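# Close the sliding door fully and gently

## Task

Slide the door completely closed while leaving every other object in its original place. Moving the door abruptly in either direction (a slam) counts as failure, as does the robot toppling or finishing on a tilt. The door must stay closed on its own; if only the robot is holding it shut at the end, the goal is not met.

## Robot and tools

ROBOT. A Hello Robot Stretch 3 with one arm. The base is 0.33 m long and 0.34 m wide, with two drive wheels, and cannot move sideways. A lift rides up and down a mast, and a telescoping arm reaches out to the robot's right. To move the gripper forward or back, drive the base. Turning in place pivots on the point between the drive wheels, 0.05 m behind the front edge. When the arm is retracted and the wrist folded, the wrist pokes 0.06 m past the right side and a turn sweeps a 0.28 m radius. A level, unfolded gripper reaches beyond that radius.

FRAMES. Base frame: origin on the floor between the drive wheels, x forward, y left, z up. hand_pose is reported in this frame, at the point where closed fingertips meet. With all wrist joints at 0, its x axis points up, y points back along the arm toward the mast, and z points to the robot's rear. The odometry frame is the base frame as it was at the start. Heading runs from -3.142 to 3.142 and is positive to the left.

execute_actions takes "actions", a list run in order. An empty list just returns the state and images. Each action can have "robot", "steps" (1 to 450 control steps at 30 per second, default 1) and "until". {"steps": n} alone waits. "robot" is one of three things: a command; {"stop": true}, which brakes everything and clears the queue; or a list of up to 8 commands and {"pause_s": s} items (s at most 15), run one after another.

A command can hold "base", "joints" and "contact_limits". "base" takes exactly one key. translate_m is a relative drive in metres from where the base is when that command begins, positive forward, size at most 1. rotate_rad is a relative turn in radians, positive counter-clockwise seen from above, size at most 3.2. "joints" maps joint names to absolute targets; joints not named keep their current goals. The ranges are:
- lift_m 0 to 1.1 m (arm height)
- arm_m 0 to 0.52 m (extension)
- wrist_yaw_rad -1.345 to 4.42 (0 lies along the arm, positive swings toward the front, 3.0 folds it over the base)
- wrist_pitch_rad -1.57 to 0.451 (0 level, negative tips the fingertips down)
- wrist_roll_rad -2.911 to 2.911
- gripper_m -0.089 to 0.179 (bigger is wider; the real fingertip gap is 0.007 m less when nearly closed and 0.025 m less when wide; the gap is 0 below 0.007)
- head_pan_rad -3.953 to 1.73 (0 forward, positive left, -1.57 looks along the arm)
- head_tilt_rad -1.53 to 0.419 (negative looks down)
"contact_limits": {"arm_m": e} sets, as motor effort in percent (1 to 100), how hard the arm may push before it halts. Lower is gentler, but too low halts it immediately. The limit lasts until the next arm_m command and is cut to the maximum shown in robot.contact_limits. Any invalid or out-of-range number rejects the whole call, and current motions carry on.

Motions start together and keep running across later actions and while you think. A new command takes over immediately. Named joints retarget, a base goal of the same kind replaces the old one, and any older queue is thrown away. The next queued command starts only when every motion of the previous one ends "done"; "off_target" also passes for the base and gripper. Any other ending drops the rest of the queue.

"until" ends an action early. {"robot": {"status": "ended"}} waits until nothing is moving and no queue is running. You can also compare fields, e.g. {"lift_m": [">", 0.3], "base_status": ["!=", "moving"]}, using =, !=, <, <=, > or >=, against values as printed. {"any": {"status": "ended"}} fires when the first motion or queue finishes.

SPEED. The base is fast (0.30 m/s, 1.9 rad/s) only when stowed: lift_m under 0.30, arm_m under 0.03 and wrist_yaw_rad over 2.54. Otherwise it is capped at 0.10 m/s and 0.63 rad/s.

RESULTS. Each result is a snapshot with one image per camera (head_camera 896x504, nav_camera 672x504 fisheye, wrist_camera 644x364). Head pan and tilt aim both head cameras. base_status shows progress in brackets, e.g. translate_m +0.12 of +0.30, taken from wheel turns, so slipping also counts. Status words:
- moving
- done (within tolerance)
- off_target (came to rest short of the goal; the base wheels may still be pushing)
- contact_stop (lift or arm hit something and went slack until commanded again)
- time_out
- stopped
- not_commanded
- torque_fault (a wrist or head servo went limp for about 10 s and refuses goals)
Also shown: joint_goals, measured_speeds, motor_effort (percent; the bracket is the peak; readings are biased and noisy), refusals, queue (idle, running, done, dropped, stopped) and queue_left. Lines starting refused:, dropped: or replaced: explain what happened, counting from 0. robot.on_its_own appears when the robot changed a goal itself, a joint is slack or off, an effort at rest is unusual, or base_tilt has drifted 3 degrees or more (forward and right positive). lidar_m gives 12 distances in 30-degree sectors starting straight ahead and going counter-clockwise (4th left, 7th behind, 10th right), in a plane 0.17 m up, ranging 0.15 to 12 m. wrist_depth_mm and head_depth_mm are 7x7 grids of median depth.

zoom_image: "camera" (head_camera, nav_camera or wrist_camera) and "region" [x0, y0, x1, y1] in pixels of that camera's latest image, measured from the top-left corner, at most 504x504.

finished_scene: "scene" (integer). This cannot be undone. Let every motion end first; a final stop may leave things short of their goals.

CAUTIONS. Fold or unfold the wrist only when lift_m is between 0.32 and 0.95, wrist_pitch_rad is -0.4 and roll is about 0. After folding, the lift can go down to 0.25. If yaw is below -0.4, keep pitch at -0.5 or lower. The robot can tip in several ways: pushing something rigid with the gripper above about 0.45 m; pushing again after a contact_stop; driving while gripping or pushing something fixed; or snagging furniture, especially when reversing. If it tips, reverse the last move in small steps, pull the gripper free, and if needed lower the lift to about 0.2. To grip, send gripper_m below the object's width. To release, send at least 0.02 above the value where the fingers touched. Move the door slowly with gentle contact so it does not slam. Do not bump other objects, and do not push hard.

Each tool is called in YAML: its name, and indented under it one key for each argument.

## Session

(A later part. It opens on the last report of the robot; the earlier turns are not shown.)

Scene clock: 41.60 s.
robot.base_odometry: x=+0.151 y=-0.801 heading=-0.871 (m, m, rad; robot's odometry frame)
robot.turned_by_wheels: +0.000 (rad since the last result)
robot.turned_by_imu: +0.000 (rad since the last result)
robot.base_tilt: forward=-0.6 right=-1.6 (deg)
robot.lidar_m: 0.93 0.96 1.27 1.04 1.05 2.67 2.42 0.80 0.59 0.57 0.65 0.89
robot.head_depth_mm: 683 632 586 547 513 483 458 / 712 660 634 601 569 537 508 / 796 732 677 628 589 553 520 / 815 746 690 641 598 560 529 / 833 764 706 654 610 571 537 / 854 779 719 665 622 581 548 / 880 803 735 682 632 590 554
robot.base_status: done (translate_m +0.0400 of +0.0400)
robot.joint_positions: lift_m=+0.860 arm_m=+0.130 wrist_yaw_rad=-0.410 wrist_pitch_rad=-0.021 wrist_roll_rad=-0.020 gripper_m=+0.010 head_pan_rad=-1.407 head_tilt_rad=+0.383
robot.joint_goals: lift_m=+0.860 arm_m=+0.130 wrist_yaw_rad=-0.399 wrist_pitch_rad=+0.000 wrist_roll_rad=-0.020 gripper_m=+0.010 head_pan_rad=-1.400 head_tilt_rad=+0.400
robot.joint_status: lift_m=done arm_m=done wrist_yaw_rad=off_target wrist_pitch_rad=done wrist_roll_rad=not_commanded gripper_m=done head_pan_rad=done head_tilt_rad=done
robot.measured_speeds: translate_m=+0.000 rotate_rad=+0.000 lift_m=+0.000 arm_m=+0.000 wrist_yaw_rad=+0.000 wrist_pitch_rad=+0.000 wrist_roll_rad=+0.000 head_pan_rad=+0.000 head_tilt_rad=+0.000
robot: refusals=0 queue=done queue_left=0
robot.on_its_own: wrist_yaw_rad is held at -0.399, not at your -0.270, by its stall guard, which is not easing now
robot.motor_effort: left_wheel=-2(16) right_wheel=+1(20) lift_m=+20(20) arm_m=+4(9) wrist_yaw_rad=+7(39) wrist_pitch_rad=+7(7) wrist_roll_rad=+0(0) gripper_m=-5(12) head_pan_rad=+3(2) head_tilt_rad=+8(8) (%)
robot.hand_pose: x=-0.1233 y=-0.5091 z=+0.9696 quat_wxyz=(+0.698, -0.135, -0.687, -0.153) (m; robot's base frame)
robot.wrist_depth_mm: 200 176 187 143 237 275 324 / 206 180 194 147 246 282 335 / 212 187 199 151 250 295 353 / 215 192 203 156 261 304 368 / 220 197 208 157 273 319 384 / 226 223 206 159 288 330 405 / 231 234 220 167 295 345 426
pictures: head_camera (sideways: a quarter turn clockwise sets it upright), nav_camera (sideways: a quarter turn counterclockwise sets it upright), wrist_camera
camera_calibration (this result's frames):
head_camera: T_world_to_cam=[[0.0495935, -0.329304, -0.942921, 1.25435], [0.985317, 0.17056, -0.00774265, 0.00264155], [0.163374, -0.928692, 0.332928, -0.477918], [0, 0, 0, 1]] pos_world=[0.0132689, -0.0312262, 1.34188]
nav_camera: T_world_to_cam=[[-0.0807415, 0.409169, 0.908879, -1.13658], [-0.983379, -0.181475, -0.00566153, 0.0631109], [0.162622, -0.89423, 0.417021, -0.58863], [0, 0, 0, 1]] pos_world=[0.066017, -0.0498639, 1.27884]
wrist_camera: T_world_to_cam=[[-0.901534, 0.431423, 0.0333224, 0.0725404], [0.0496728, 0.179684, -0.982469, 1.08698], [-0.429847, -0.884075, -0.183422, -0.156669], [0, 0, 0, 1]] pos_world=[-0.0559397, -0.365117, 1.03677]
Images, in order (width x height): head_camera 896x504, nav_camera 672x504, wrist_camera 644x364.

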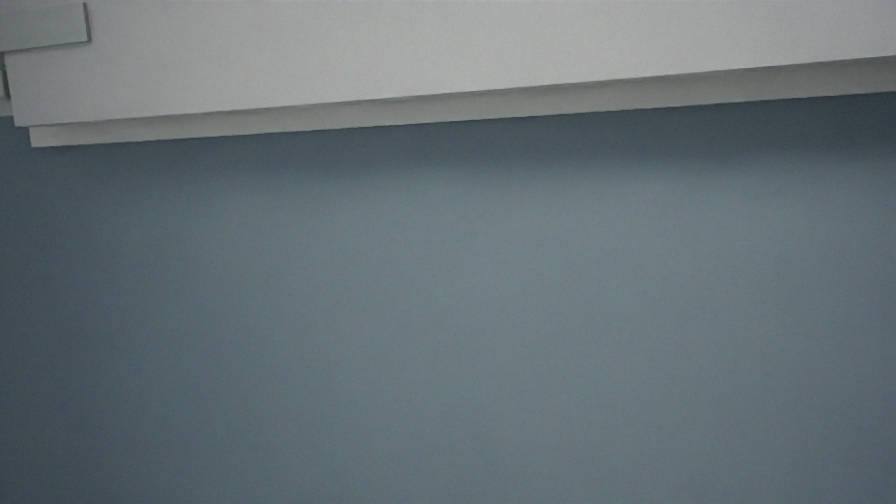

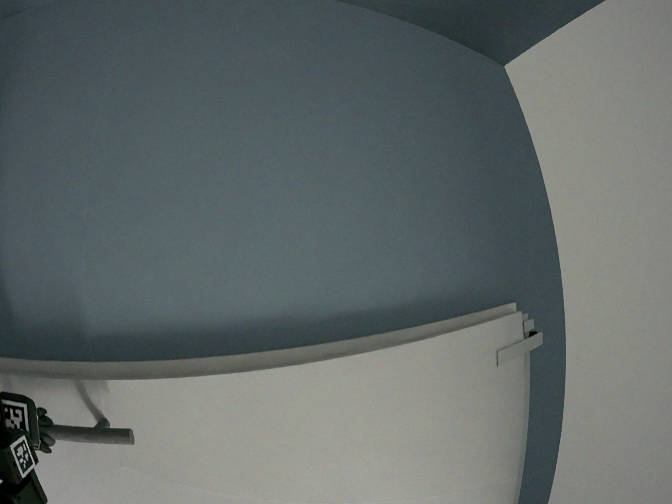

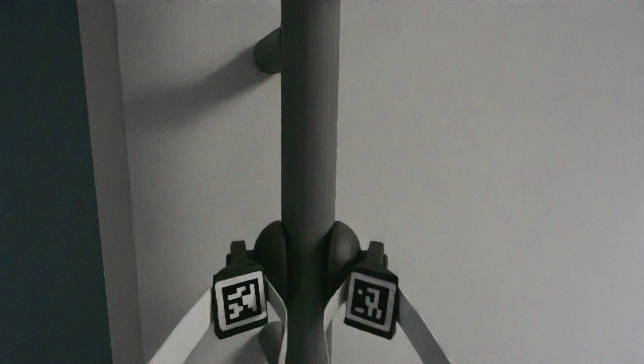

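Confirm with a small further push, then release.

execute_actions:
  actions:
    - {"robot":{"base":{"translate_m":0.02},"joints":{"arm_m":0.135}},"steps":450,"until":{"robot":{"status":"ended"}}}
    - {"robot":[{"joints":{"gripper_m":0.09,"wrist_yaw_rad":-0.49}},{"joints":{"arm_m":0.03}}],"steps":150,"until":{"robot":{"status":"ended"}}}

zoom_image:
  camera: "nav_camera"
  region: [472,200,672,400]

Scene clock: 46.87 s.
robot.base_odometry: x=+0.164 y=-0.816 heading=-0.871 (m, m, rad; robot's odometry frame)
robot.turned_by_wheels: +0.000 (rad since the last result)
robot.turned_by_imu: -0.001 (rad since the last result)
robot.base_tilt: forward=-0.7 right=-1.6 (deg)
robot.lidar_m: 0.91 0.94 1.26 1.05 1.06 2.69 2.43 0.80 0.59 0.57 0.64 0.89
robot.head_depth_mm: 684 631 585 548 516 490 465 / 730 694 653 608 574 540 513 / 792 729 676 628 587 551 520 / 815 750 689 640 599 563 527 / 833 762 705 653 609 571 538 / 856 782 720 667 621 581 544 / 876 802 735 679 633 591 556
robot.base_status: done (translate_m +0.0200 of +0.0200)
robot.joint_positions: lift_m=+0.860 arm_m=+0.030 wrist_yaw_rad=-0.489 wrist_pitch_rad=-0.020 wrist_roll_rad=-0.020 gripper_m=+0.090 head_pan_rad=-1.407 head_tilt_rad=+0.383
robot.joint_goals: lift_m=+0.860 arm_m=+0.030 wrist_yaw_rad=-0.490 wrist_pitch_rad=+0.000 wrist_roll_rad=-0.020 gripper_m=+0.090 head_pan_rad=-1.400 head_tilt_rad=+0.400
robot.joint_status: lift_m=done arm_m=done wrist_yaw_rad=done wrist_pitch_rad=done wrist_roll_rad=not_commanded gripper_m=done head_pan_rad=done head_tilt_rad=done
robot.measured_speeds: translate_m=+0.000 rotate_rad=+0.000 lift_m=+0.000 arm_m=+0.000 wrist_yaw_rad=+0.000 wrist_pitch_rad=+0.000 wrist_roll_rad=+0.000 head_pan_rad=+0.000 head_tilt_rad=+0.000
robot: refusals=0 queue=done queue_left=0
robot.motor_effort: left_wheel=-1(13) right_wheel=+0(16) lift_m=+20(20) arm_m=-6(7) wrist_yaw_rad=+0(30) wrist_pitch_rad=+7(7) wrist_roll_rad=+0(0) gripper_m=+0(79) head_pan_rad=+3(2) head_tilt_rad=+8(8) (%)
robot.hand_pose: x=-0.1417 y=-0.4010 z=+0.9697 quat_wxyz=(+0.691, -0.162, -0.681, -0.180) (m; robot's base frame)
robot.wrist_depth_mm: 280 263 277 332 386 465 570 / 283 269 284 342 395 481 598 / 292 278 296 349 411 501 623 / 297 283 300 359 421 522 663 / 300 288 263 367 439 548 720 / 303 322 268 384 425 564 740 / 315 306 318 391 460 615 796
pictures: head_camera (sideways: a quarter turn clockwise sets it upright), nav_camera (sideways: a quarter turn counterclockwise sets it upright), wrist_camera
camera_calibration (this result's frames):
head_camera: T_world_to_cam=[[0.0496334, -0.329427, -0.942876, 1.25429], [0.985307, 0.170616, -0.00774363, 0.00264289], [0.163421, -0.928638, 0.333055, -0.478084], [0, 0, 0, 1]] pos_world=[0.0132699, -0.0312204, 1.34189]
nav_camera: T_world_to_cam=[[-0.0807854, 0.409285, 0.908823, -1.13651], [-0.983369, -0.181533, -0.00565906, 0.0631076], [0.162665, -0.894165, 0.417143, -0.58879], [0, 0, 0, 1]] pos_world=[0.0660204, -0.0498635, 1.27885]
wrist_camera: T_world_to_cam=[[-0.864272, 0.501918, 0.0333547, 0.0428634], [0.0636054, 0.174819, -0.982544, 1.06868], [-0.498988, -0.847063, -0.183016, -0.0643547], [0, 0, 0, 1]] pos_world=[-0.0630401, -0.262851, 1.03681]
Images, in order (width x height): head_camera 896x504, nav_camera 672x504, wrist_camera 644x364.

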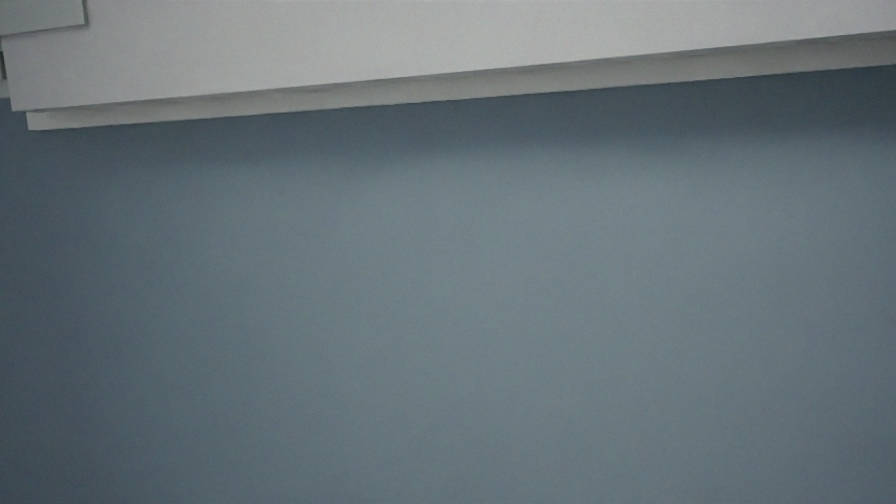

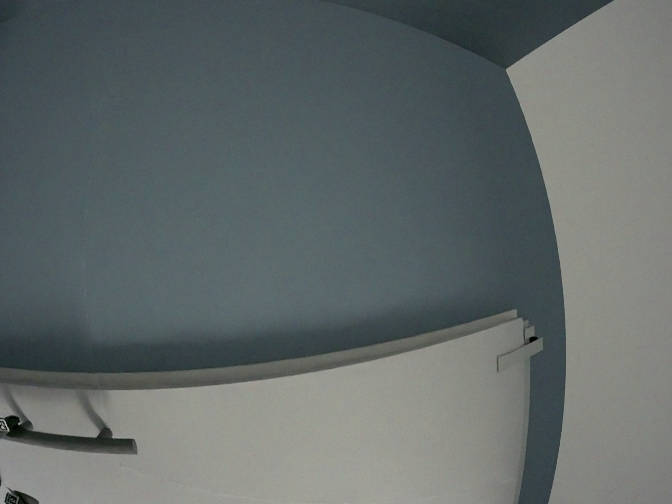

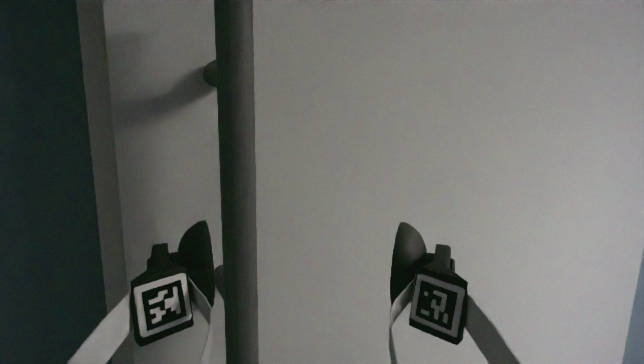

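Region (472, 200, 672, 400) of nav_camera's 672x504 image, scaled by 2.520, with more detail than that image has.

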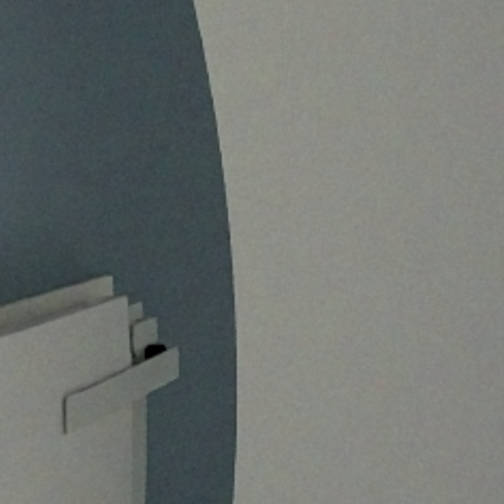

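finished_scene:
  scene: 1

The scene is finished: the task was done.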